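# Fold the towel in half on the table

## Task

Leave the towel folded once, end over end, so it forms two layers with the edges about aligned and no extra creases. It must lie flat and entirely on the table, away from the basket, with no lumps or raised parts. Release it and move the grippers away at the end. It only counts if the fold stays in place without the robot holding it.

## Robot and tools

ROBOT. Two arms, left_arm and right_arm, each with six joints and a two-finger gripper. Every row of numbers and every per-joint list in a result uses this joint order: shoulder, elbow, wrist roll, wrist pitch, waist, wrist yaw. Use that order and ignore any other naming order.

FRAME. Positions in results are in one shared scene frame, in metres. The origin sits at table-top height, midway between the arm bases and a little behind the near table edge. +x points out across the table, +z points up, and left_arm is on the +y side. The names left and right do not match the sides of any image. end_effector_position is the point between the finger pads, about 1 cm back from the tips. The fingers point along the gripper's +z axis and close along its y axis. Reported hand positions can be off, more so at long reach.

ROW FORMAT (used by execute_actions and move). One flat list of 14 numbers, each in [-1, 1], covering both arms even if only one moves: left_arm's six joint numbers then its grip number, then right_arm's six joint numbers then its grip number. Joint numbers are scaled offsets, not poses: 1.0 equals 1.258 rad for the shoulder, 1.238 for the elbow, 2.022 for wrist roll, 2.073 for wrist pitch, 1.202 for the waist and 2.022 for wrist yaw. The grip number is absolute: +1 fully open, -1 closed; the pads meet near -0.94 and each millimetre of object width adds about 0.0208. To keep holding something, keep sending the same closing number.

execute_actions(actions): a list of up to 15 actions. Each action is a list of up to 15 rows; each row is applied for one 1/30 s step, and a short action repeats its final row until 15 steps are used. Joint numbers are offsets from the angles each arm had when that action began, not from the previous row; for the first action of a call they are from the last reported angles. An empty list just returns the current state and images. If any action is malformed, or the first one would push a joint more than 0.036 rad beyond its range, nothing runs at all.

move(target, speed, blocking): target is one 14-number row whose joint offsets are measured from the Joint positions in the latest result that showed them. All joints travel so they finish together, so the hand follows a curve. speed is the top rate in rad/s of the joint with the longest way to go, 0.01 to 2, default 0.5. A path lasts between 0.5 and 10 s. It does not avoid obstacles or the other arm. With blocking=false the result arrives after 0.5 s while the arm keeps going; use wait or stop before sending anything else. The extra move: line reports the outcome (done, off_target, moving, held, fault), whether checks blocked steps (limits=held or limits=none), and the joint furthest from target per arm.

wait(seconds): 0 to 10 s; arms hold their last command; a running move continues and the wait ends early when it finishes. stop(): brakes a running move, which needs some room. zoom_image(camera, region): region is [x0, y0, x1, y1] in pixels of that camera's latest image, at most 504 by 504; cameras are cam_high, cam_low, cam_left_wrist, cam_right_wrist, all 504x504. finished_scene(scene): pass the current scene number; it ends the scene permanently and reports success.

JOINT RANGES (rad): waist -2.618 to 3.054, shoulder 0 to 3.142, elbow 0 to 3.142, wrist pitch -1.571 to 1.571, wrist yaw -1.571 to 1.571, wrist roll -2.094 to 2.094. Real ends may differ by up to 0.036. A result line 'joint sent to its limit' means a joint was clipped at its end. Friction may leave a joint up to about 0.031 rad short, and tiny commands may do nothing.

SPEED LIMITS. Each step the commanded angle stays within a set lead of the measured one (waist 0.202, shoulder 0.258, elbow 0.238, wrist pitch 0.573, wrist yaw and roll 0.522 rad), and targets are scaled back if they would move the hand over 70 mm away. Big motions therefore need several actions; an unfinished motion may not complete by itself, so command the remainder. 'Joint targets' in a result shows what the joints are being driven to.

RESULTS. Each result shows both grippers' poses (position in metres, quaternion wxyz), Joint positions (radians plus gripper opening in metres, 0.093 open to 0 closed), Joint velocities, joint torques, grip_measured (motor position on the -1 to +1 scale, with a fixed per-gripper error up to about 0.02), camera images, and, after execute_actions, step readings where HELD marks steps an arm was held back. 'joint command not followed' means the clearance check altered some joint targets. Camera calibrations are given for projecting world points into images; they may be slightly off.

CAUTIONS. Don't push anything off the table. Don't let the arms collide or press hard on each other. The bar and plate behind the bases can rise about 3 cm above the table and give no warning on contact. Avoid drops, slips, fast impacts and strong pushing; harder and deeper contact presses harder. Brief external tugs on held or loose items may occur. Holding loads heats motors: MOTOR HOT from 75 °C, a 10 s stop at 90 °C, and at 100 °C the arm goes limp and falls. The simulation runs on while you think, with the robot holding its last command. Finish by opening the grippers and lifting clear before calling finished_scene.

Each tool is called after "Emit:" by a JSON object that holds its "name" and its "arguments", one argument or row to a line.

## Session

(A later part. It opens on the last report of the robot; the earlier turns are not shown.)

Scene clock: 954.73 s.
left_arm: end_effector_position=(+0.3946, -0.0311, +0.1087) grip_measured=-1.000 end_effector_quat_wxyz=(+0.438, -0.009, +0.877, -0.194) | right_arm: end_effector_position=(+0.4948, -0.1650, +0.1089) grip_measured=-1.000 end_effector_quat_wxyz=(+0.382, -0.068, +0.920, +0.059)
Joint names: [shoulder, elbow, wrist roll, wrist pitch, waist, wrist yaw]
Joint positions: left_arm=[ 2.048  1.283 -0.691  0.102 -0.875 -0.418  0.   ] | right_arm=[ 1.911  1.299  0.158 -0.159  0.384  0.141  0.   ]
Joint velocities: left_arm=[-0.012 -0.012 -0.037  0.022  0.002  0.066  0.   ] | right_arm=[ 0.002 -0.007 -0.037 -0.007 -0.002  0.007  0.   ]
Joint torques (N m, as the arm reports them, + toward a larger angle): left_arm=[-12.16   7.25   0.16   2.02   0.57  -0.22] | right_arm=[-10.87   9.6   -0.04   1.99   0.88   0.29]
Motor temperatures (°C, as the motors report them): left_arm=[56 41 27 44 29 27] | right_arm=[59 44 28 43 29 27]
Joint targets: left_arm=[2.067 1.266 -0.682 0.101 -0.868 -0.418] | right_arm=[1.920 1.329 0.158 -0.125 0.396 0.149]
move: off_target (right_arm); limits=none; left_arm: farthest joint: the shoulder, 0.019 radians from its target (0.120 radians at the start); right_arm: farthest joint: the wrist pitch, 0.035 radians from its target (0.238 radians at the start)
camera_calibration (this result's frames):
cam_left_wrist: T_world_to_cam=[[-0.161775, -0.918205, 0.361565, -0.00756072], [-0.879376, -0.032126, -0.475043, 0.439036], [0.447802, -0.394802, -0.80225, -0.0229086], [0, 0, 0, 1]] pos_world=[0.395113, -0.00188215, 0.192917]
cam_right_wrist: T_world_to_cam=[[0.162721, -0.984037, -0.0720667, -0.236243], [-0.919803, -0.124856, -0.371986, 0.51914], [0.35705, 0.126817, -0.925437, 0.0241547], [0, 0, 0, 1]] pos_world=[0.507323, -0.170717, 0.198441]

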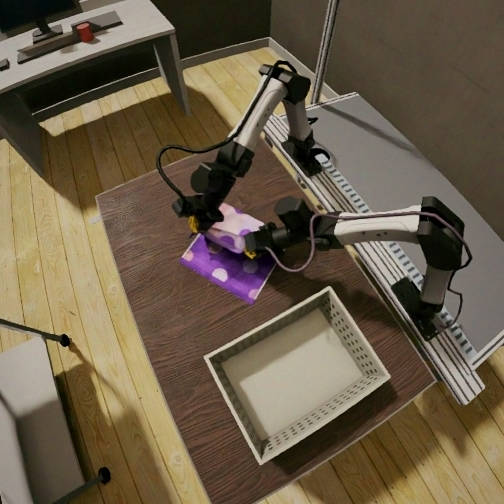

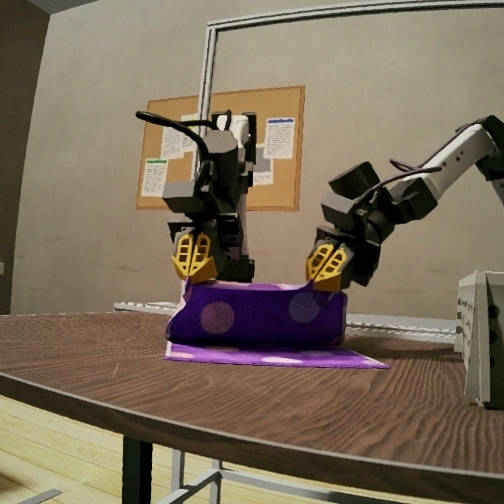

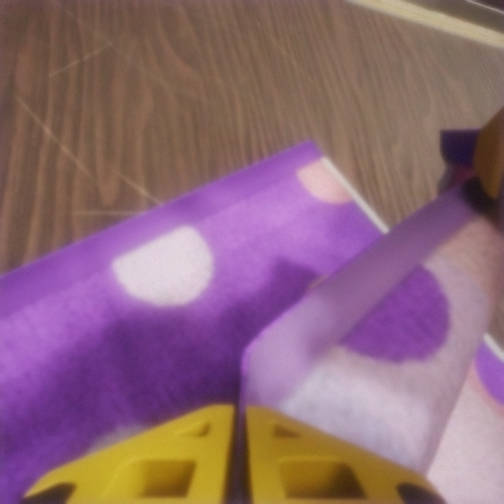

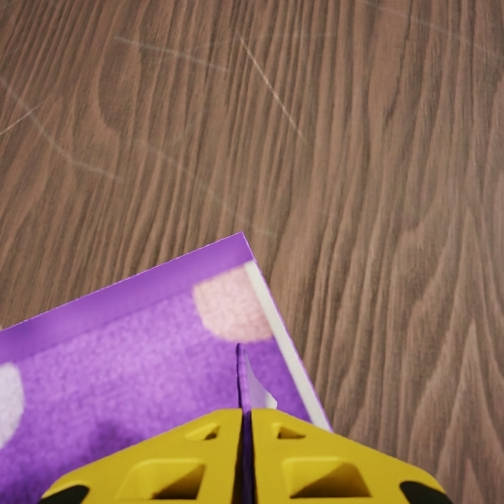

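Emit:
{"name": "execute_actions", "arguments": {
  "actions": []
}}

Scene clock: 979.90 s.
left_arm: end_effector_position=(+0.3946, -0.0312, +0.1087) grip_measured=-1.000 end_effector_quat_wxyz=(+0.438, -0.009, +0.877, -0.194) | right_arm: end_effector_position=(+0.4948, -0.1650, +0.1089) grip_measured=-1.000 end_effector_quat_wxyz=(+0.382, -0.068, +0.920, +0.059)
Joint names: [shoulder, elbow, wrist roll, wrist pitch, waist, wrist yaw]
Joint positions: left_arm=[ 2.048  1.283 -0.691  0.102 -0.875 -0.418  0.   ] | right_arm=[ 1.911  1.299  0.158 -0.159  0.384  0.141  0.   ]
Joint velocities: left_arm=[-0.002  0.002 -0.022 -0.022 -0.002  0.007  0.   ] | right_arm=[-0.007  0.012  0.022  0.037 -0.007 -0.037  0.   ]
Joint torques (N m, as the arm reports them, + toward a larger angle): left_arm=[-12.16   7.24   0.15   2.03   0.68  -0.21] | right_arm=[-10.86   9.6   -0.04   1.99   0.89   0.28]
Motor temperatures (°C, as the motors report them): left_arm=[55 40 27 45 29 27] | right_arm=[59 46 28 44 29 27]
Joint targets: left_arm=[2.067 1.266 -0.682 0.101 -0.868 -0.418] | right_arm=[1.920 1.329 0.158 -0.125 0.396 0.149]
camera_calibration (this result's frames):
cam_left_wrist: T_world_to_cam=[[-0.162089, -0.918171, 0.361509, -0.00748527], [-0.879209, -0.0319529, -0.475364, 0.439072], [0.448017, -0.394893, -0.802085, -0.0229873], [0, 0, 0, 1]] pos_world=[0.395121, -0.00192068, 0.192987]
cam_right_wrist: T_world_to_cam=[[0.162721, -0.984037, -0.0720667, -0.236243], [-0.919803, -0.124856, -0.371986, 0.51914], [0.35705, 0.126817, -0.925437, 0.0241547], [0, 0, 0, 1]] pos_world=[0.507323, -0.170717, 0.198441]

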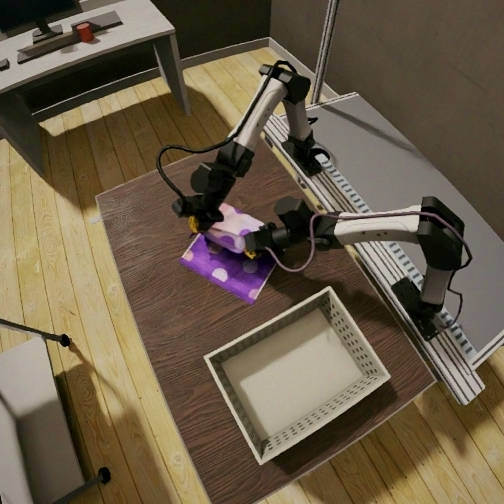

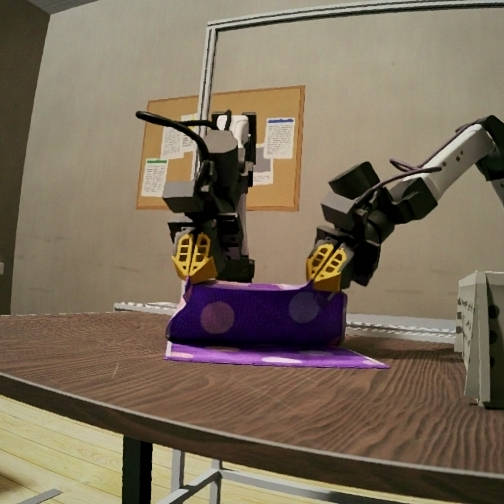

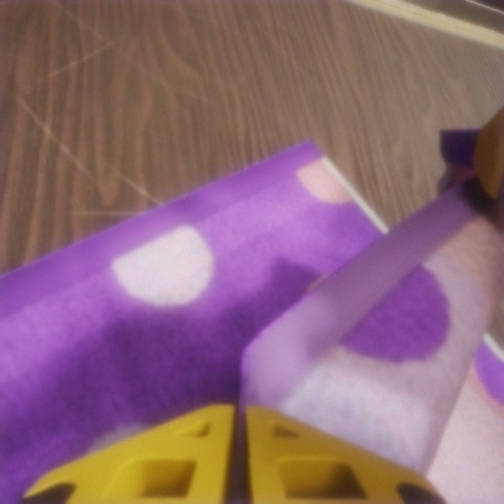

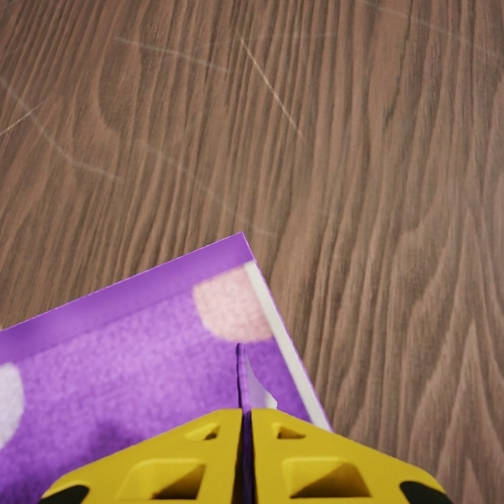

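Emit:
{"name": "move", "arguments": {
  "target": [0.137,-0.01,0.025,0.071,0.087,0,-1,0.238,0.082,0,0.11,0.013,0,-1],
  "speed": 0.12
}}

Scene clock: 989.33 s.
left_arm: end_effector_position=(+0.4381, -0.0028, +0.0542) grip_measured=-1.000 end_effector_quat_wxyz=(+0.447, -0.033, +0.879, -0.163) | right_arm: end_effector_position=(+0.5315, -0.1412, +0.0305) grip_measured=-1.000 end_effector_quat_wxyz=(+0.384, -0.073, +0.918, +0.066)
Joint names: [shoulder, elbow, wrist roll, wrist pitch, waist, wrist yaw]
Joint positions: left_arm=[ 2.2    1.283 -0.65   0.25  -0.778 -0.417  0.   ] | right_arm=[2.19  1.376 0.158 0.049 0.39  0.128 0.   ]
Joint velocities: left_arm=[-0.002 -0.027 -0.022  0.022  0.002 -0.037  0.   ] | right_arm=[-0.017 -0.012  0.051 -0.022  0.002  0.007  0.   ]
Joint torques (N m, as the arm reports them, + toward a larger angle): left_arm=[-12.98   7.15   0.14   2.     0.74  -0.22] | right_arm=[-11.93   8.58  -0.04   1.86   0.79   0.33]
Motor temperatures (°C, as the motors report them): left_arm=[54 40 27 45 29 27] | right_arm=[59 46 28 44 29 27]
Joint targets: left_arm=[2.220 1.271 -0.641 0.249 -0.770 -0.418] | right_arm=[2.210 1.400 0.158 0.069 0.400 0.140]
move: off_target (right_arm); limits=none; left_arm: farthest joint: the shoulder, 0.020 radians from its target (0.173 radians at the start); right_arm: farthest joint: the elbow, 0.025 radians from its target (0.102 radians at the start)
camera_calibration (this result's frames):
cam_left_wrist: T_world_to_cam=[[-0.0957281, -0.939326, 0.329397, 0.0179617], [-0.872975, -0.0797768, -0.481197, 0.449773], [0.478279, -0.333619, -0.812371, -0.0875619], [0, 0, 0, 1]] pos_world=[0.436239, 0.023541, 0.13938]
cam_right_wrist: T_world_to_cam=[[0.176501, -0.980884, -0.0819341, -0.231048], [-0.916776, -0.133523, -0.376423, 0.523959], [0.358287, 0.141554, -0.922818, -0.0631476], [0, 0, 0, 1]] pos_world=[0.543758, -0.147732, 0.120026]

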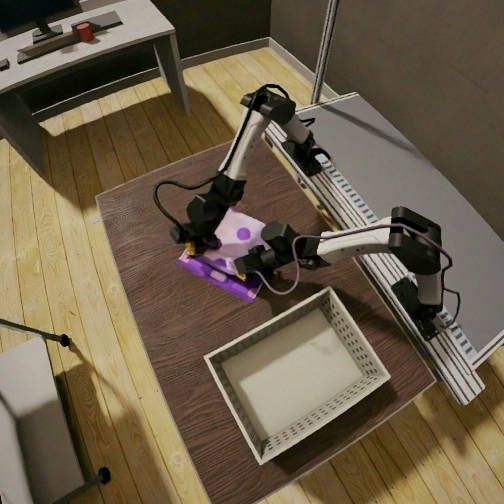

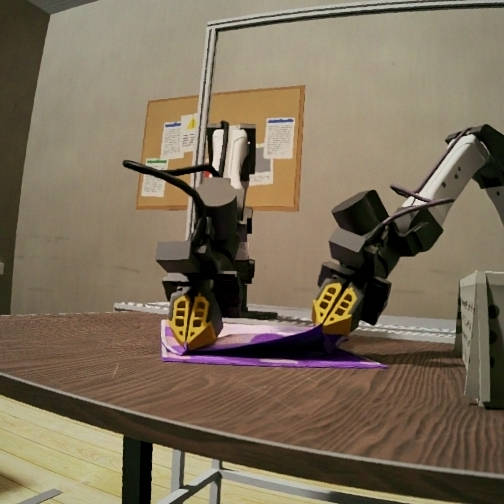

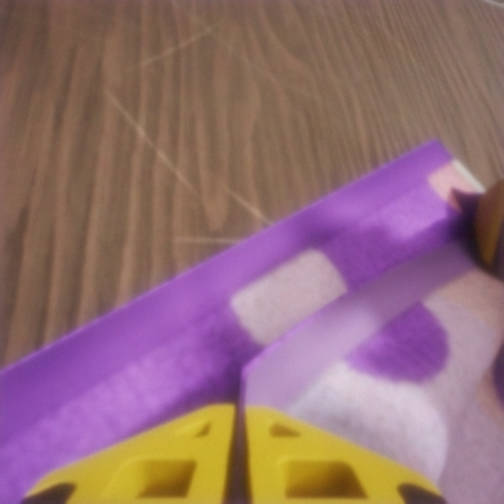

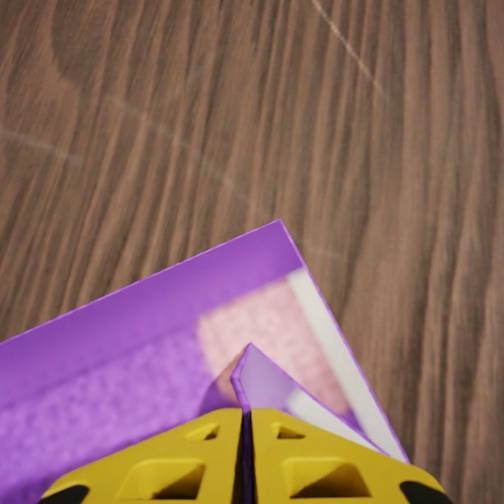

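Emit:
{"name": "move", "arguments": {
  "target": [0.06,0.01,0.005,0,0.03,0,-1,0.05,0.068,0,0.01,0.012,0,-1],
  "speed": 0.08
}}

Emit:
{"name": "zoom_image", "arguments": {
  "camera": "cam_high",
  "region": [150,190,310,320]
}}

Scene clock: 1008.40 s.
left_arm: end_effector_position=(+0.4460, +0.0084, +0.0313) grip_measured=-1.000 end_effector_quat_wxyz=(+0.440, -0.041, +0.885, -0.150) | right_arm: end_effector_position=(+0.5433, -0.1312, +0.0306) grip_measured=-1.000 end_effector_quat_wxyz=(+0.391, -0.076, +0.914, +0.075)
Joint names: [shoulder, elbow, wrist roll, wrist pitch, waist, wrist yaw]
Joint positions: left_arm=[ 2.249  1.283 -0.649  0.272 -0.751 -0.412  0.   ] | right_arm=[2.233 1.436 0.158 0.052 0.395 0.117 0.   ]
Joint velocities: left_arm=[-0.007 -0.002  0.007 -0.051  0.007 -0.007  0.   ] | right_arm=[ 0.012  0.007 -0.007 -0.007  0.007 -0.081  0.   ]
Joint torques (N m, as the arm reports them, + toward a larger angle): left_arm=[-12.69   9.33   0.16   1.8    0.89  -0.26] | right_arm=[-12.31   8.68  -0.04   1.87   0.68   0.32]
Motor temperatures (°C, as the motors report them): left_arm=[55 40 27 45 29 27] | right_arm=[60 46 28 44 29 27]
Joint targets: left_arm=[2.276 1.296 -0.639 0.250 -0.742 -0.417] | right_arm=[2.253 1.460 0.158 0.070 0.404 0.128]
move: off_target (left_arm, right_arm); limits=none; left_arm: farthest joint: the shoulder, 0.026 radians from its target (0.075 radians at the start); right_arm: farthest joint: the elbow, 0.025 radians from its target (0.084 radians at the start)
camera_calibration (this result's frames):
cam_left_wrist: T_world_to_cam=[[-0.0676432, -0.946759, 0.314755, 0.0247381], [-0.881643, -0.0909585, -0.463068, 0.449907], [0.467043, -0.308825, -0.828551, -0.10088], [0, 0, 0, 1]] pos_world=[0.445446, 0.0331896, 0.116967]
cam_right_wrist: T_world_to_cam=[[0.190238, -0.977235, -0.0939184, -0.229903], [-0.909266, -0.139312, -0.392209, 0.531815], [0.370196, 0.16001, -0.915069, -0.0729863], [0, 0, 0, 1]] pos_world=[0.554317, -0.138902, 0.120203]

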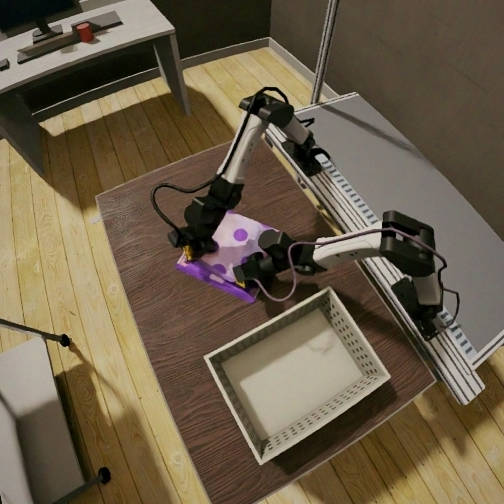

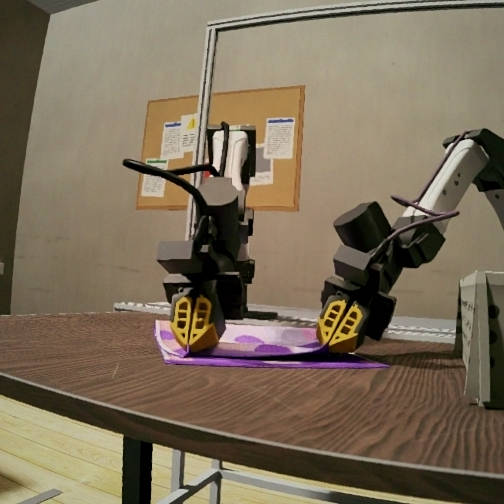

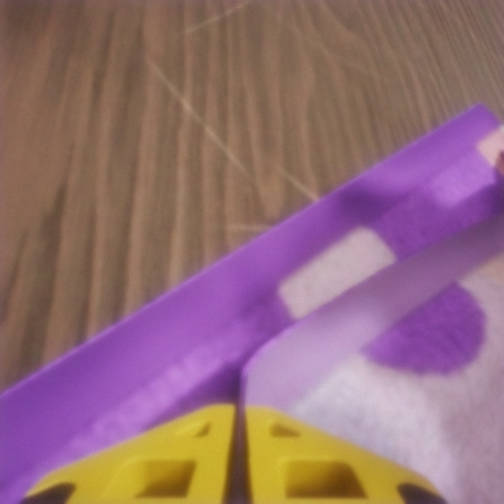

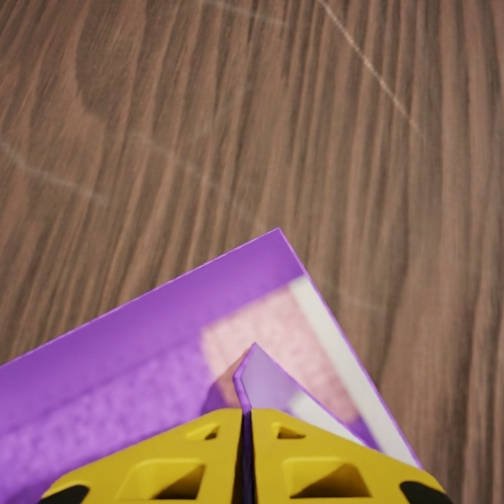

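Region (150, 190, 310, 320) of cam_high's 504x504 image, scaled by 3.150, with more detail than that image has; it fills the top 410 rows of this view, and the rest is white.

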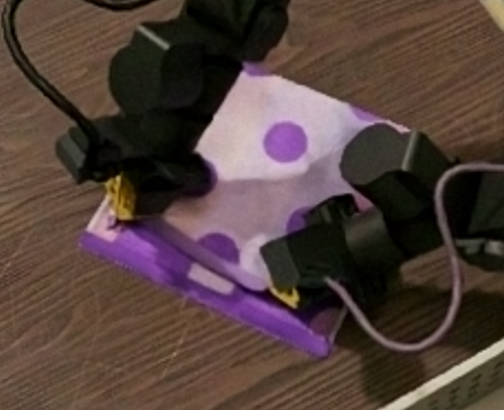

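Emit:
{"name": "move", "arguments": {
  "target": [0.015,0.01,0.005,0,0.015,0,-1,0.02,0.055,0,0.008,0.012,0,-1],
  "speed": 0.06
}}

Scene clock: 1020.60 s.
left_arm: end_effector_position=(+0.4501, +0.0104, +0.0337) grip_measured=-1.000 end_effector_quat_wxyz=(+0.444, -0.046, +0.882, -0.154) | right_arm: end_effector_position=(+0.5515, -0.1240, +0.0379) grip_measured=-1.000 end_effector_quat_wxyz=(+0.400, -0.078, +0.909, +0.084)
Joint names: [shoulder, elbow, wrist roll, wrist pitch, waist, wrist yaw]
Joint positions: left_arm=[ 2.249  1.283 -0.649  0.286 -0.743 -0.41   0.   ] | right_arm=[2.247 1.474 0.158 0.052 0.398 0.106 0.   ]
Joint velocities: left_arm=[-0.002  0.007 -0.051  0.022 -0.027 -0.022  0.   ] | right_arm=[ 0.002  0.022  0.007 -0.022 -0.007 -0.081  0.   ]
Joint torques (N m, as the arm reports them, + toward a larger angle): left_arm=[-13.26   9.37   0.17   1.88   1.04  -0.24] | right_arm=[-13.32   9.14  -0.04   1.88   0.89   0.3 ]
Motor temperatures (°C, as the motors report them): left_arm=[55 41 27 45 29 27] | right_arm=[61 46 28 44 29 27]
Joint targets: left_arm=[2.268 1.296 -0.639 0.272 -0.733 -0.412] | right_arm=[2.258 1.503 0.158 0.068 0.409 0.117]
move: off_target (right_arm); limits=none; left_arm: farthest joint: the shoulder, 0.018 radians from its target (0.018 radians at the start); right_arm: farthest joint: the elbow, 0.030 radians from its target (0.069 radians at the start)
camera_calibration (this result's frames):
cam_left_wrist: T_world_to_cam=[[-0.0639422, -0.943724, 0.324495, 0.024206], [-0.87685, -0.102124, -0.469792, 0.452976], [0.476492, -0.314573, -0.820974, -0.104656], [0, 0, 0, 1]] pos_world=[0.448608, 0.0361819, 0.11903]
cam_right_wrist: T_world_to_cam=[[0.202261, -0.973601, -0.105792, -0.229507], [-0.899696, -0.142057, -0.412755, 0.538286], [0.386831, 0.178665, -0.904677, -0.0777626], [0, 0, 0, 1]] pos_world=[0.560795, -0.133087, 0.127551]

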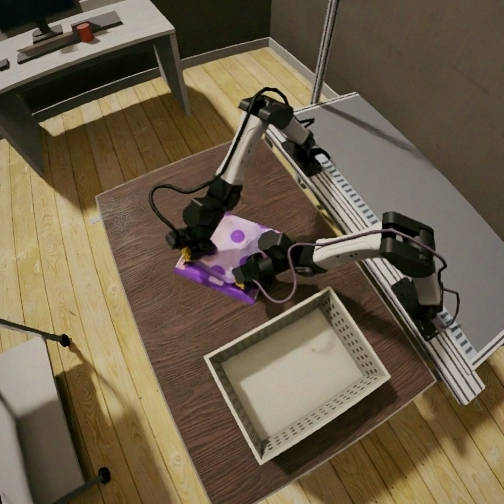

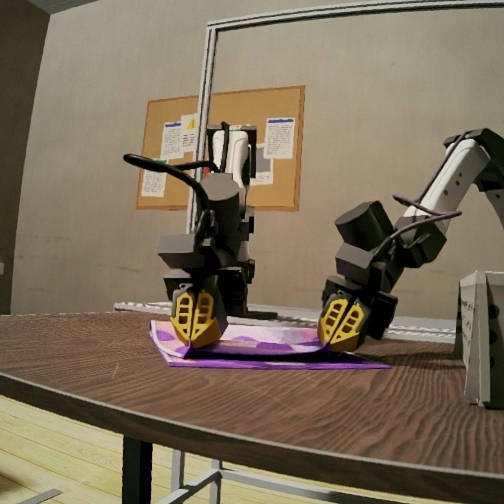

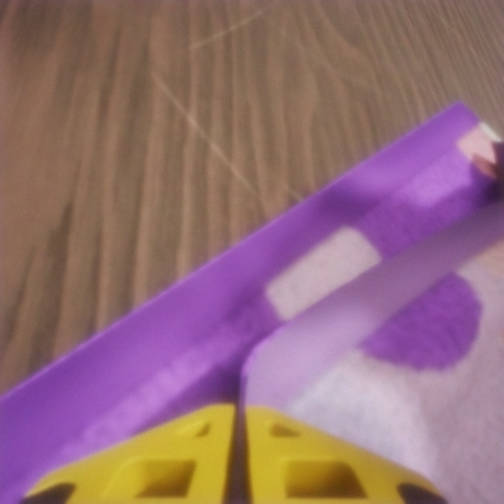

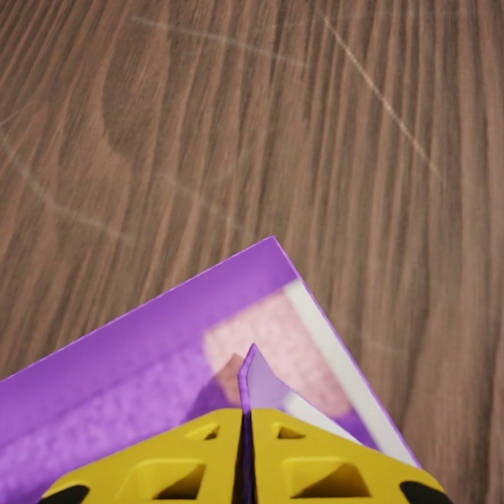

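Emit:
{"name": "execute_actions", "arguments": {
  "actions": [
    [[0,0,0,0,0,0,-0.9,0,0,0,0,0,0,-0.9],[0,0,0,0,0,0,-0.8,0,0,0,0,0,0,-0.8],[0,0,0,0,0,0,-0.7,0,0,0,0,0,0,-0.7],[0,0,0,0,0,0,-0.6,0,0,0,0,0,0,-0.6],[0,0,0,0,0,0,-0.5,0,0,0,0,0,0,-0.5],[0,0,0,0,0,0,-0.35,0,0,0,0,0,0,-0.35],[0,0,0,0,0,0,-0.2,0,0,0,0,0,0,-0.2],[0,0,0,0,0,0,0,0,0,0,0,0,0,0]],
    [[-0.03,0,0,0,0,0,0,-0.03,0,0,0,0,0,0],[-0.06,0,0,-0.02,0,0,0,-0.06,0,0,-0.02,0,0,0],[-0.09,0,0,-0.03,0,0,0,-0.09,0,0,-0.03,0,0,0],[-0.12,0,0,-0.04,0,0,0,-0.12,0,0,-0.04,0,0,0]],
    [[-0.05,0,0,0,0,0,0,-0.05,0,0,0,0,0,0],[-0.1,0,0,0,0,0,0,-0.1,0,0,0,0,0,0],[-0.15,-0.03,0,0,0,0,0,-0.15,-0.03,0,0,0,0,0],[-0.2,-0.06,0,0,0,0,0,-0.2,-0.06,0,0,0,0,0],[-0.25,-0.09,0,0,0,0,0,-0.25,-0.09,0,0,0,0,0],[-0.3,-0.12,0,0,0,0,0,-0.3,-0.12,0,0,0,0,0]]
  ]
}}

Emit:
{"name": "move", "arguments": {
  "target": [-0.45,-0.1,0.2,0,0.1,0.15,0,-0.45,-0.2,0,0,-0.4,0,0],
  "speed": 0.6
}}

Emit:
{"name": "zoom_image", "arguments": {
  "camera": "cam_high",
  "region": [140,170,320,330]
}}

Scene clock: 1041.07 s.
left_arm: end_effector_position=(+0.4173, +0.0505, +0.2798) grip_measured=-0.003 end_effector_quat_wxyz=(+0.565, -0.092, +0.768, -0.287) | right_arm: end_effector_position=(+0.5075, -0.1532, +0.2739) grip_measured=-0.003 end_effector_quat_wxyz=(+0.554, -0.056, +0.820, +0.131)
Joint names: [shoulder, elbow, wrist roll, wrist pitch, waist, wrist yaw]
Joint positions: left_arm=[ 1.665  1.162 -0.649  0.26  -0.743 -0.411  0.045] | right_arm=[ 1.694  1.354  0.158 -0.009  0.398  0.105  0.045]
Joint velocities: left_arm=[ 0.159 -0.095  0.007 -0.11  -0.002 -0.037  0.   ] | right_arm=[ 0.085 -0.095 -0.007  0.037 -0.012 -0.095  0.   ]
Joint torques (N m, as the arm reports them, + toward a larger angle): left_arm=[-8.13  7.92  0.08  2.1   0.24 -0.06] | right_arm=[-9.08  6.42 -0.05  1.85 -0.19  0.13]
Motor temperatures (°C, as the motors report them): left_arm=[55 42 27 45 29 27] | right_arm=[63 47 28 44 29 27]
Joint targets: left_arm=[1.700 1.135 -0.649 0.224 -0.743 -0.410] | right_arm=[1.714 1.326 0.158 -0.023 0.398 0.105]
Step readings (joint positions; steps 1 to 15: 1st action; 16 to 30: 2nd action; 31 to 45: 3rd action):
0: left_arm=[2.249 1.283 -0.649 0.286 -0.743 -0.410] | right_arm=[2.247 1.474 0.158 0.052 0.398 0.106]
1: left_arm=[2.249 1.283 -0.649 0.287 -0.743 -0.410] | right_arm=[2.247 1.474 0.158 0.052 0.398 0.105]
2: left_arm=[2.249 1.283 -0.649 0.287 -0.743 -0.410] | right_arm=[2.247 1.474 0.158 0.052 0.398 0.105]
4: left_arm=[2.249 1.283 -0.649 0.287 -0.743 -0.410] | right_arm=[2.247 1.474 0.158 0.052 0.398 0.105]
8: left_arm=[2.249 1.283 -0.649 0.287 -0.743 -0.410] | right_arm=[2.247 1.474 0.158 0.052 0.398 0.105]
15: left_arm=[2.249 1.283 -0.649 0.287 -0.743 -0.410] | right_arm=[2.247 1.474 0.158 0.052 0.398 0.105]
16: left_arm=[2.246 1.283 -0.649 0.287 -0.743 -0.410] | right_arm=[2.246 1.474 0.158 0.052 0.398 0.105]
17: left_arm=[2.238 1.283 -0.649 0.277 -0.743 -0.409] | right_arm=[2.241 1.474 0.158 0.046 0.398 0.105]
19: left_arm=[2.198 1.283 -0.649 0.240 -0.743 -0.409] | right_arm=[2.210 1.474 0.158 0.009 0.398 0.105]
23: left_arm=[2.094 1.283 -0.649 0.227 -0.743 -0.409] | right_arm=[2.117 1.474 0.158 -0.014 0.398 0.105]
30: left_arm=[2.077 1.283 -0.649 0.224 -0.743 -0.409] | right_arm=[2.092 1.474 0.158 -0.023 0.398 0.105]
31: left_arm=[2.074 1.283 -0.649 0.220 -0.743 -0.409] | right_arm=[2.088 1.474 0.158 -0.024 0.398 0.105]
32: left_arm=[2.060 1.281 -0.649 0.210 -0.743 -0.409] | right_arm=[2.078 1.473 0.158 -0.031 0.398 0.105]
34: left_arm=[1.988 1.251 -0.649 0.197 -0.743 -0.407] | right_arm=[2.018 1.445 0.158 -0.040 0.398 0.105]
38: left_arm=[1.747 1.168 -0.649 0.202 -0.743 -0.408] | right_arm=[1.807 1.362 0.158 -0.044 0.398 0.105]
45: Joint positions above
camera_calibration (this result's frames):
cam_left_wrist: T_world_to_cam=[[-0.194091, -0.810671, 0.552396, -0.0361259], [-0.692892, -0.285326, -0.662186, 0.530301], [0.694428, -0.511275, -0.506328, -0.0434057], [0, 0, 0, 1]] pos_world=[0.390572, 0.0998301, 0.349136]
cam_right_wrist: T_world_to_cam=[[0.235574, -0.956791, -0.17046, -0.220636], [-0.707115, -0.0484213, -0.705438, 0.588798], [0.666703, 0.286718, -0.687968, -0.0268583], [0, 0, 0, 1]] pos_world=[0.486231, -0.174891, 0.359273]

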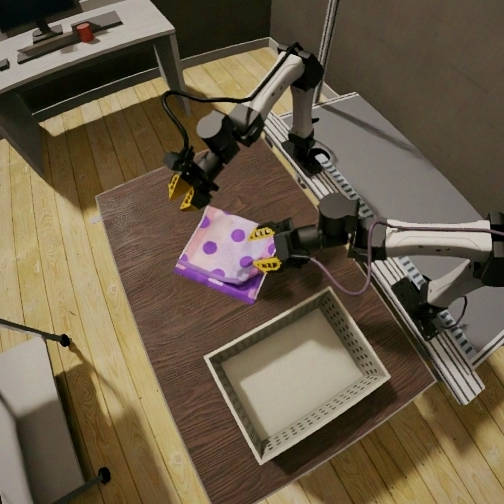

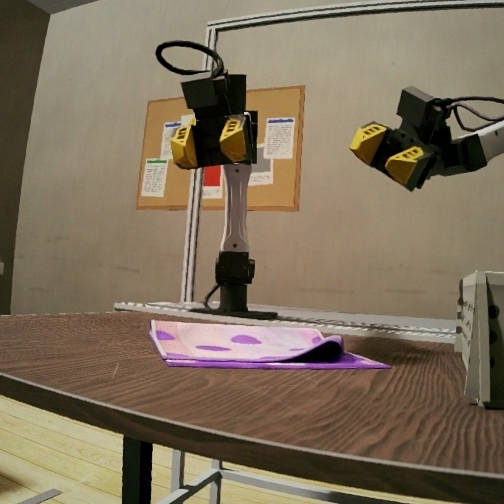

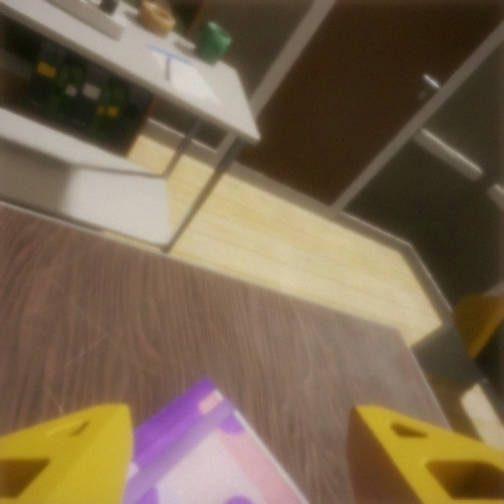

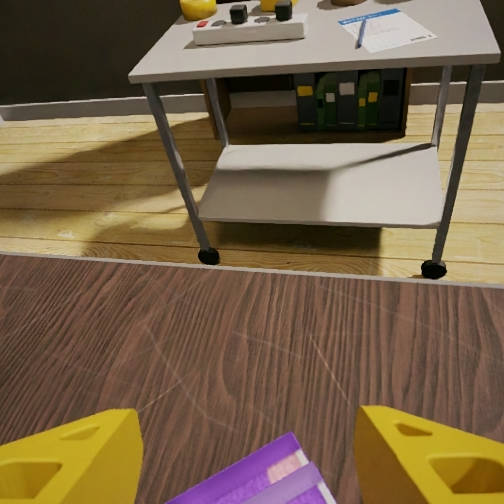

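Scene clock: 1042.77 s.
left_arm: end_effector_position=(+0.3146, +0.1485, +0.4748) grip_measured=-0.003 end_effector_quat_wxyz=(+0.726, +0.062, +0.603, -0.324) | right_arm: end_effector_position=(+0.4090, -0.3951, +0.4008) grip_measured=-0.003 end_effector_quat_wxyz=(+0.684, +0.134, +0.717, +0.001)
Joint names: [shoulder, elbow, wrist roll, wrist pitch, waist, wrist yaw]
Joint positions: left_arm=[ 1.093  1.057 -0.254  0.274 -0.631 -0.118  0.045] | right_arm=[ 1.14   1.124  0.158 -0.018 -0.075  0.108  0.045]
Joint velocities: left_arm=[ 0.007 -0.002  0.022  0.022  0.007 -0.051 -0.   ] | right_arm=[-0.002  0.002 -0.007 -0.037 -0.007 -0.022  0.   ]
Joint torques (N m, as the arm reports them, + toward a larger angle): left_arm=[-3.43  7.88  0.16  2.    0.85  0.1 ] | right_arm=[-5.71  6.54 -0.05  2.11 -0.86  0.06]
Motor temperatures (°C, as the motors report them): left_arm=[55 41 27 45 29 27] | right_arm=[63 47 28 44 29 27]
Joint targets: left_arm=[1.099 1.038 -0.245 0.260 -0.623 -0.107] | right_arm=[1.128 1.106 0.158 -0.009 -0.082 0.105]
move: done; limits=none; left_arm: farthest joint: the elbow, 0.019 radians from its target (0.124 radians at the start); right_arm: farthest joint: the elbow, 0.017 radians from its target (0.247 radians at the start)
camera_calibration (this result's frames):
cam_left_wrist: T_world_to_cam=[[-0.557868, -0.773403, 0.301051, 0.143914], [-0.286942, -0.160632, -0.944384, 0.603933], [0.778748, -0.613226, -0.13231, -0.0121757], [0, 0, 0, 1]] pos_world=[0.26306, 0.200847, 0.525408]
cam_right_wrist: T_world_to_cam=[[-0.18627, -0.961718, -0.201004, -0.224471], [-0.414021, 0.262367, -0.871636, 0.666404], [0.891005, -0.0791396, -0.447043, -0.137383], [0, 0, 0, 1]] pos_world=[0.356502, -0.401592, 0.474326]

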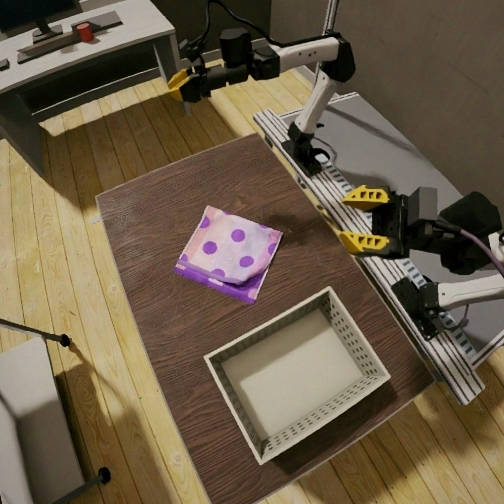

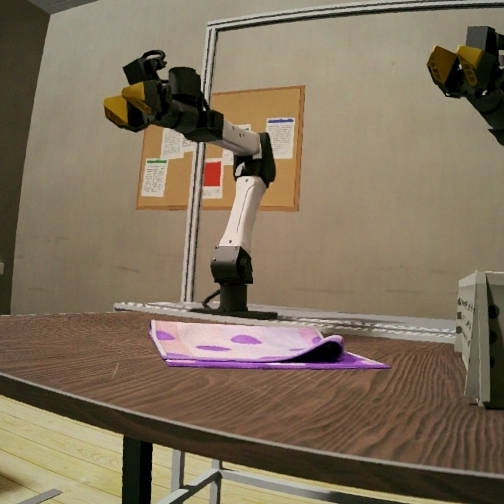

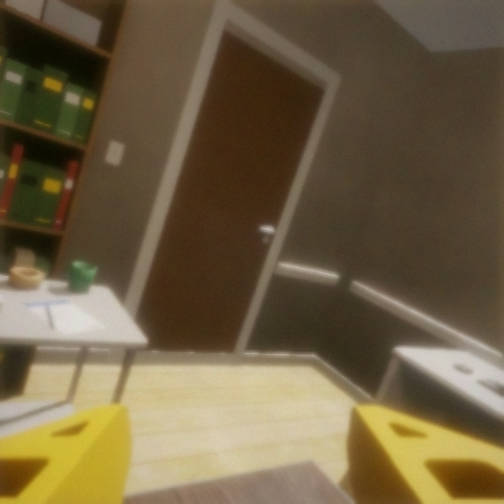

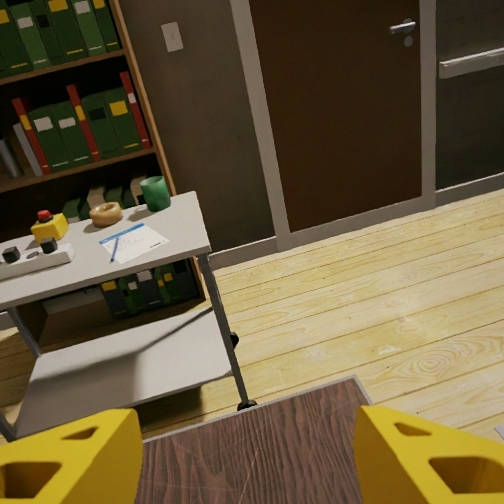

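Region (140, 170, 320, 330) of cam_high's 504x504 image, scaled by 2.800, with more detail than that image has.

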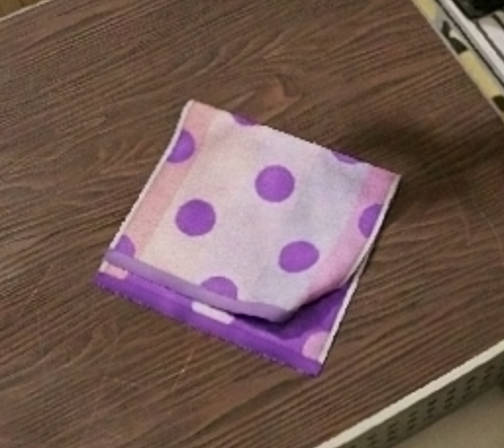

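Emit:
{"name": "zoom_image", "arguments": {
  "camera": "cam_low",
  "region": [140,300,400,390]
}}

Emit:
{"name": "zoom_image", "arguments": {
  "camera": "cam_high",
  "region": [210,240,290,310]
}}

Region (140, 300, 400, 390) of cam_low's 504x504 image, scaled by 1.938, with more detail than that image has; it fills the top 174 rows of this view, and the rest is white.

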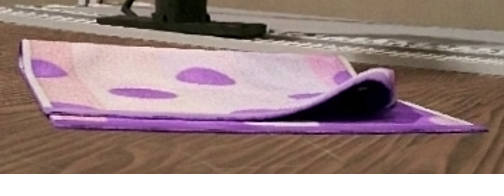

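Region (210, 240, 290, 310) of cam_high's 504x504 image, scaled by 6.300, with more detail than that image has; it fills the top 441 rows of this view, and the rest is white.

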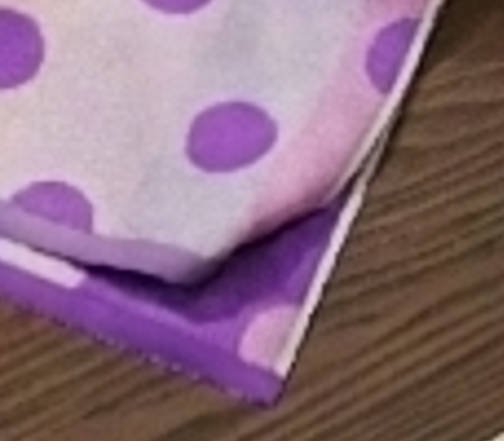

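Emit:
{"name": "move", "arguments": {
  "target": [0.70,-0.035,-0.195,0.005,-0.12,-0.145,0.1,0,0,0,0,0,0,0],
  "speed": 0.6
}}

Scene clock: 1107.27 s.
left_arm: end_effector_position=(+0.4009, +0.0435, +0.0761) grip_measured=+0.097 end_effector_quat_wxyz=(+0.446, -0.033, +0.879, -0.163) | right_arm: end_effector_position=(+0.4090, -0.3951, +0.4008) grip_measured=-0.003 end_effector_quat_wxyz=(+0.684, +0.134, +0.717, +0.001)
Joint names: [shoulder, elbow, wrist roll, wrist pitch, waist, wrist yaw]
Joint positions: left_arm=[ 1.967  1.022 -0.641  0.28  -0.764 -0.404  0.05 ] | right_arm=[ 1.14   1.124  0.158 -0.018 -0.075  0.108  0.045]
Joint velocities: left_arm=[-0.002 -0.007 -0.037  0.007 -0.007 -0.022  0.001] | right_arm=[ 0.002 -0.012  0.007 -0.022 -0.007  0.022 -0.   ]
Joint torques (N m, as the arm reports them, + toward a larger angle): left_arm=[-11.83   7.52  -0.06   2.08  -0.69  -0.28] | right_arm=[-4.61  7.89 -0.05  2.01 -0.19  0.11]
Motor temperatures (°C, as the motors report them): left_arm=[43 41 27 46 29 27] | right_arm=[51 43 28 47 29 27]
Joint targets: left_arm=[1.974 1.014 -0.648 0.285 -0.775 -0.411] | right_arm=[1.140 1.124 0.158 -0.018 -0.075 0.108]
move: done; limits=none; left_arm: farthest joint: the waist, 0.011 radians from its target (0.144 radians at the start); right_arm: farthest joint: the waist, 0.000 radians from its target (0.000 radians at the start)
camera_calibration (this result's frames):
cam_left_wrist: T_world_to_cam=[[-0.0954286, -0.939546, 0.328856, 0.0505712], [-0.874219, -0.0788921, -0.47908, 0.431858], [0.476062, -0.33321, -0.81384, -0.0355232], [0, 0, 0, 1]] pos_world=[0.399276, 0.0697475, 0.161354]
cam_right_wrist: T_world_to_cam=[[-0.18627, -0.961718, -0.201004, -0.224471], [-0.414021, 0.262367, -0.871636, 0.666404], [0.891005, -0.0791396, -0.447043, -0.137383], [0, 0, 0, 1]] pos_world=[0.356502, -0.401592, 0.474326]

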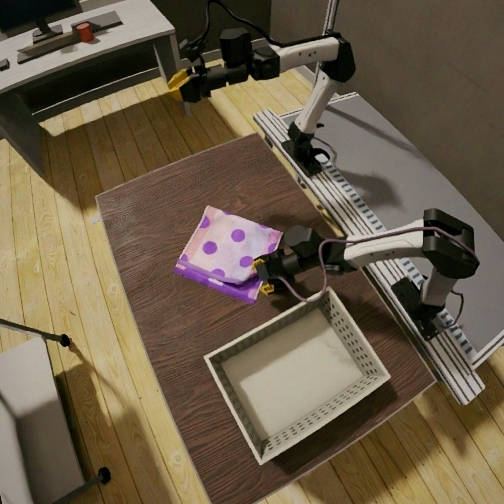

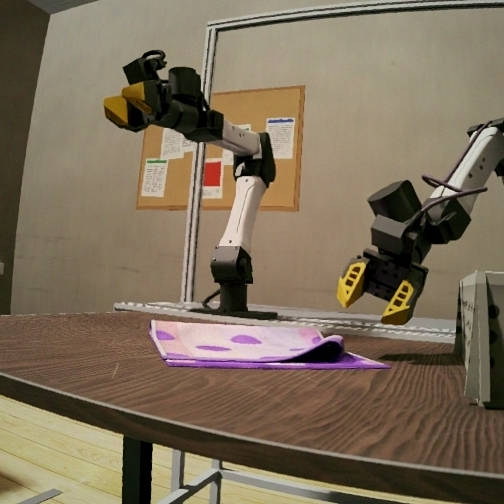

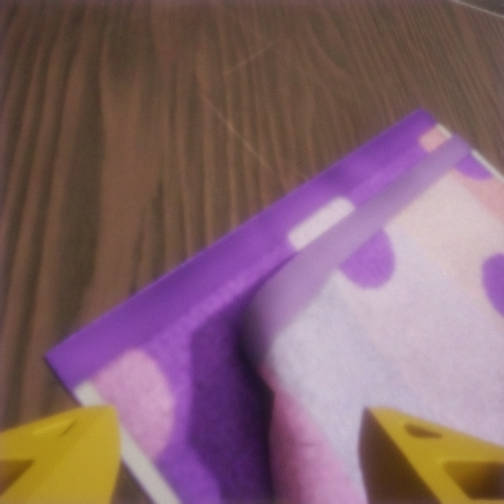

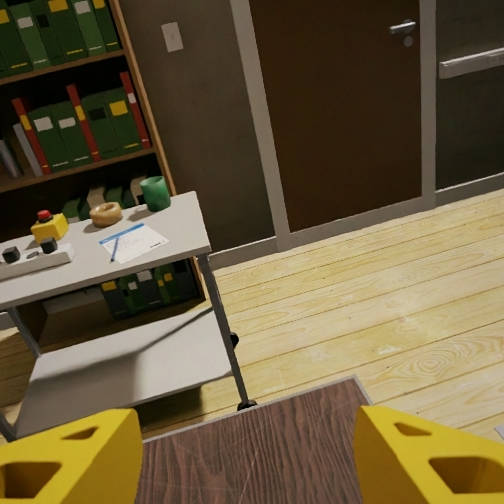

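Emit:
{"name": "move", "arguments": {
  "target": [0.088,0.03,0,0,-0.022,0,0.1,0,0,0,0,0,0,0],
  "speed": 0.15
}}

Scene clock: 1116.50 s.
left_arm: end_effector_position=(+0.3968, +0.0369, +0.0405) grip_measured=+0.097 end_effector_quat_wxyz=(+0.424, -0.019, +0.894, -0.143) | right_arm: end_effector_position=(+0.4090, -0.3951, +0.4008) grip_measured=-0.003 end_effector_quat_wxyz=(+0.684, +0.134, +0.717, +0.001)
Joint names: [shoulder, elbow, wrist roll, wrist pitch, waist, wrist yaw]
Joint positions: left_arm=[ 2.059  1.044 -0.641  0.28  -0.778 -0.405  0.05 ] | right_arm=[ 1.14   1.124  0.158 -0.018 -0.075  0.108  0.045]
Joint velocities: left_arm=[-0.002 -0.002  0.066 -0.022 -0.017 -0.007 -0.   ] | right_arm=[-0.007 -0.007  0.007  0.007 -0.002 -0.051  0.001]
Joint torques (N m, as the arm reports them, + toward a larger angle): left_arm=[-11.13   9.34   0.07   1.96  -0.73  -0.22] | right_arm=[-4.62  7.9  -0.05  2.01 -0.19  0.11]
Motor temperatures (°C, as the motors report them): left_arm=[45 41 27 46 29 27] | right_arm=[50 44 28 47 29 27]
Joint targets: left_arm=[2.078 1.059 -0.641 0.280 -0.790 -0.404] | right_arm=[1.140 1.124 0.158 -0.018 -0.075 0.108]
move: done; limits=none; left_arm: farthest joint: the shoulder, 0.019 radians from its target (0.111 radians at the start); right_arm: farthest joint: the waist, 0.000 radians from its target (0.000 radians at the start)
camera_calibration (this result's frames):
cam_left_wrist: T_world_to_cam=[[-0.0944687, -0.953584, 0.285924, 0.057586], [-0.897565, -0.0426557, -0.438815, 0.416948], [0.430643, -0.298089, -0.851874, -0.04649], [0, 0, 0, 1]] pos_world=[0.399699, 0.0588402, 0.126894]
cam_right_wrist: T_world_to_cam=[[-0.18627, -0.961718, -0.201004, -0.224471], [-0.414021, 0.262367, -0.871636, 0.666404], [0.891005, -0.0791396, -0.447043, -0.137383], [0, 0, 0, 1]] pos_world=[0.356502, -0.401592, 0.474326]

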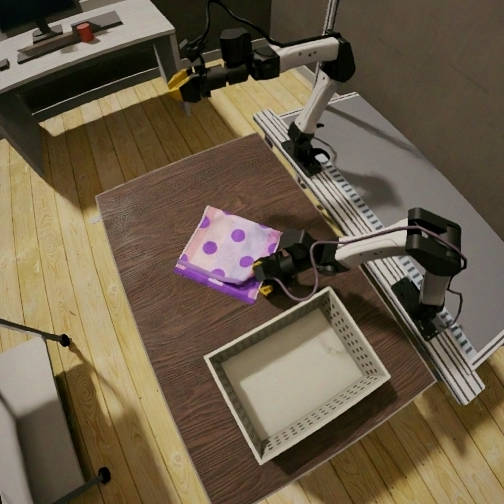

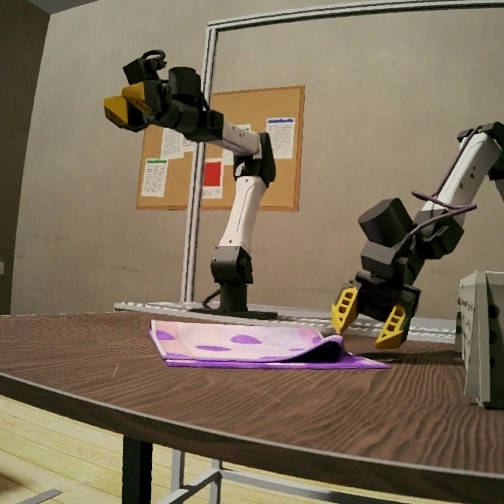

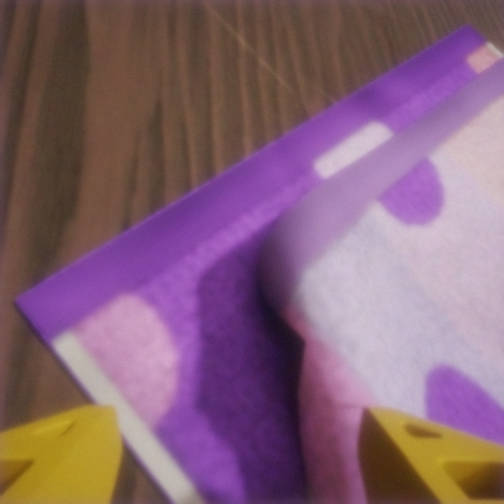

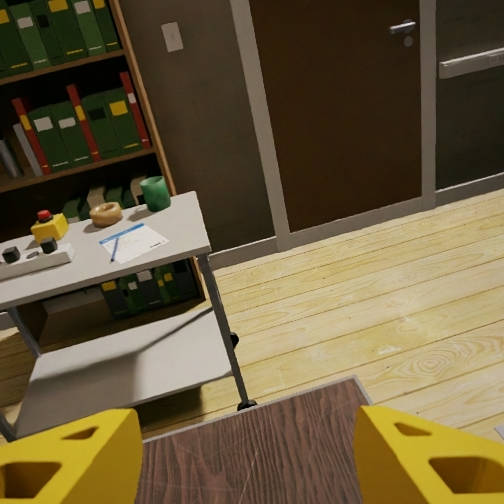

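Emit:
{"name": "move", "arguments": {
  "target": [0.062,0.085,0,0,-0.01,0,0.1,0,0,0,0,0,0,0],
  "speed": 0.1
}}

Scene clock: 1129.27 s.
left_arm: end_effector_position=(+0.4133, +0.0201, +0.0457) grip_measured=+0.097 end_effector_quat_wxyz=(+0.434, -0.023, +0.887, -0.154) | right_arm: end_effector_position=(+0.4090, -0.3951, +0.4008) grip_measured=-0.003 end_effector_quat_wxyz=(+0.684, +0.134, +0.717, +0.001)
Joint names: [shoulder, elbow, wrist roll, wrist pitch, waist, wrist yaw]
Joint positions: left_arm=[ 2.116  1.134 -0.641  0.279 -0.778 -0.405  0.05 ] | right_arm=[ 1.14   1.124  0.158 -0.018 -0.075  0.108  0.045]
Joint velocities: left_arm=[-0.002 -0.002  0.051 -0.051  0.002  0.007 -0.   ] | right_arm=[ 0.017 -0.012 -0.051  0.037 -0.012 -0.007 -0.   ]
Joint torques (N m, as the arm reports them, + toward a larger angle): left_arm=[-11.67   9.55   0.06   2.    -0.75  -0.22] | right_arm=[-4.61  7.9  -0.05  2.01 -0.19  0.11]
Motor temperatures (°C, as the motors report them): left_arm=[46 41 27 46 29 27] | right_arm=[49 44 28 47 29 27]
Joint targets: left_arm=[2.137 1.149 -0.641 0.280 -0.790 -0.405] | right_arm=[1.140 1.124 0.158 -0.018 -0.075 0.108]
move: off_target (left_arm); limits=none; left_arm: farthest joint: the shoulder, 0.021 radians from its target (0.078 radians at the start); right_arm: farthest joint: the waist, 0.000 radians from its target (0.000 radians at the start)
camera_calibration (this result's frames):
cam_left_wrist: T_world_to_cam=[[-0.100512, -0.946701, 0.30603, 0.0430697], [-0.887269, -0.0538814, -0.458094, 0.430203], [0.450167, -0.317575, -0.834563, -0.0626382], [0, 0, 0, 1]] pos_world=[0.414233, 0.0440618, 0.131617]
cam_right_wrist: T_world_to_cam=[[-0.18627, -0.961718, -0.201004, -0.224471], [-0.414021, 0.262367, -0.871636, 0.666404], [0.891005, -0.0791396, -0.447043, -0.137383], [0, 0, 0, 1]] pos_world=[0.356502, -0.401592, 0.474326]

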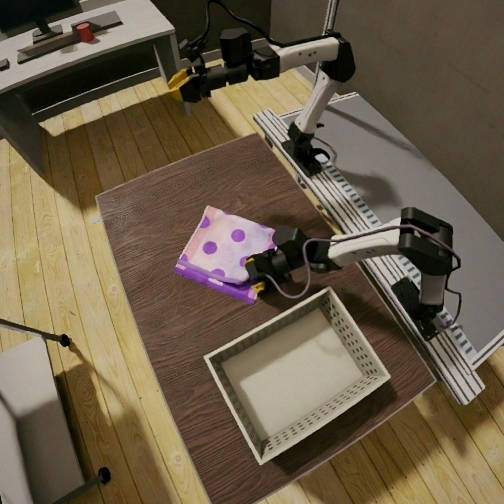

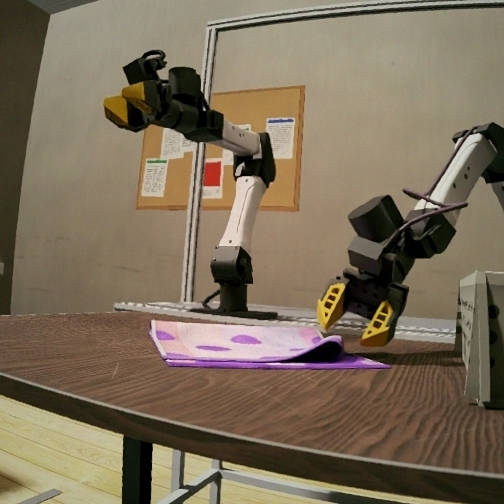

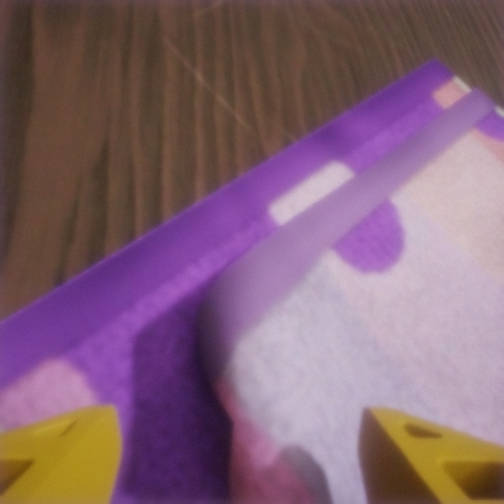

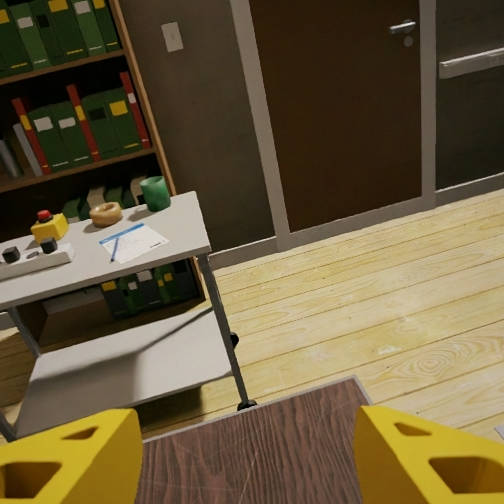

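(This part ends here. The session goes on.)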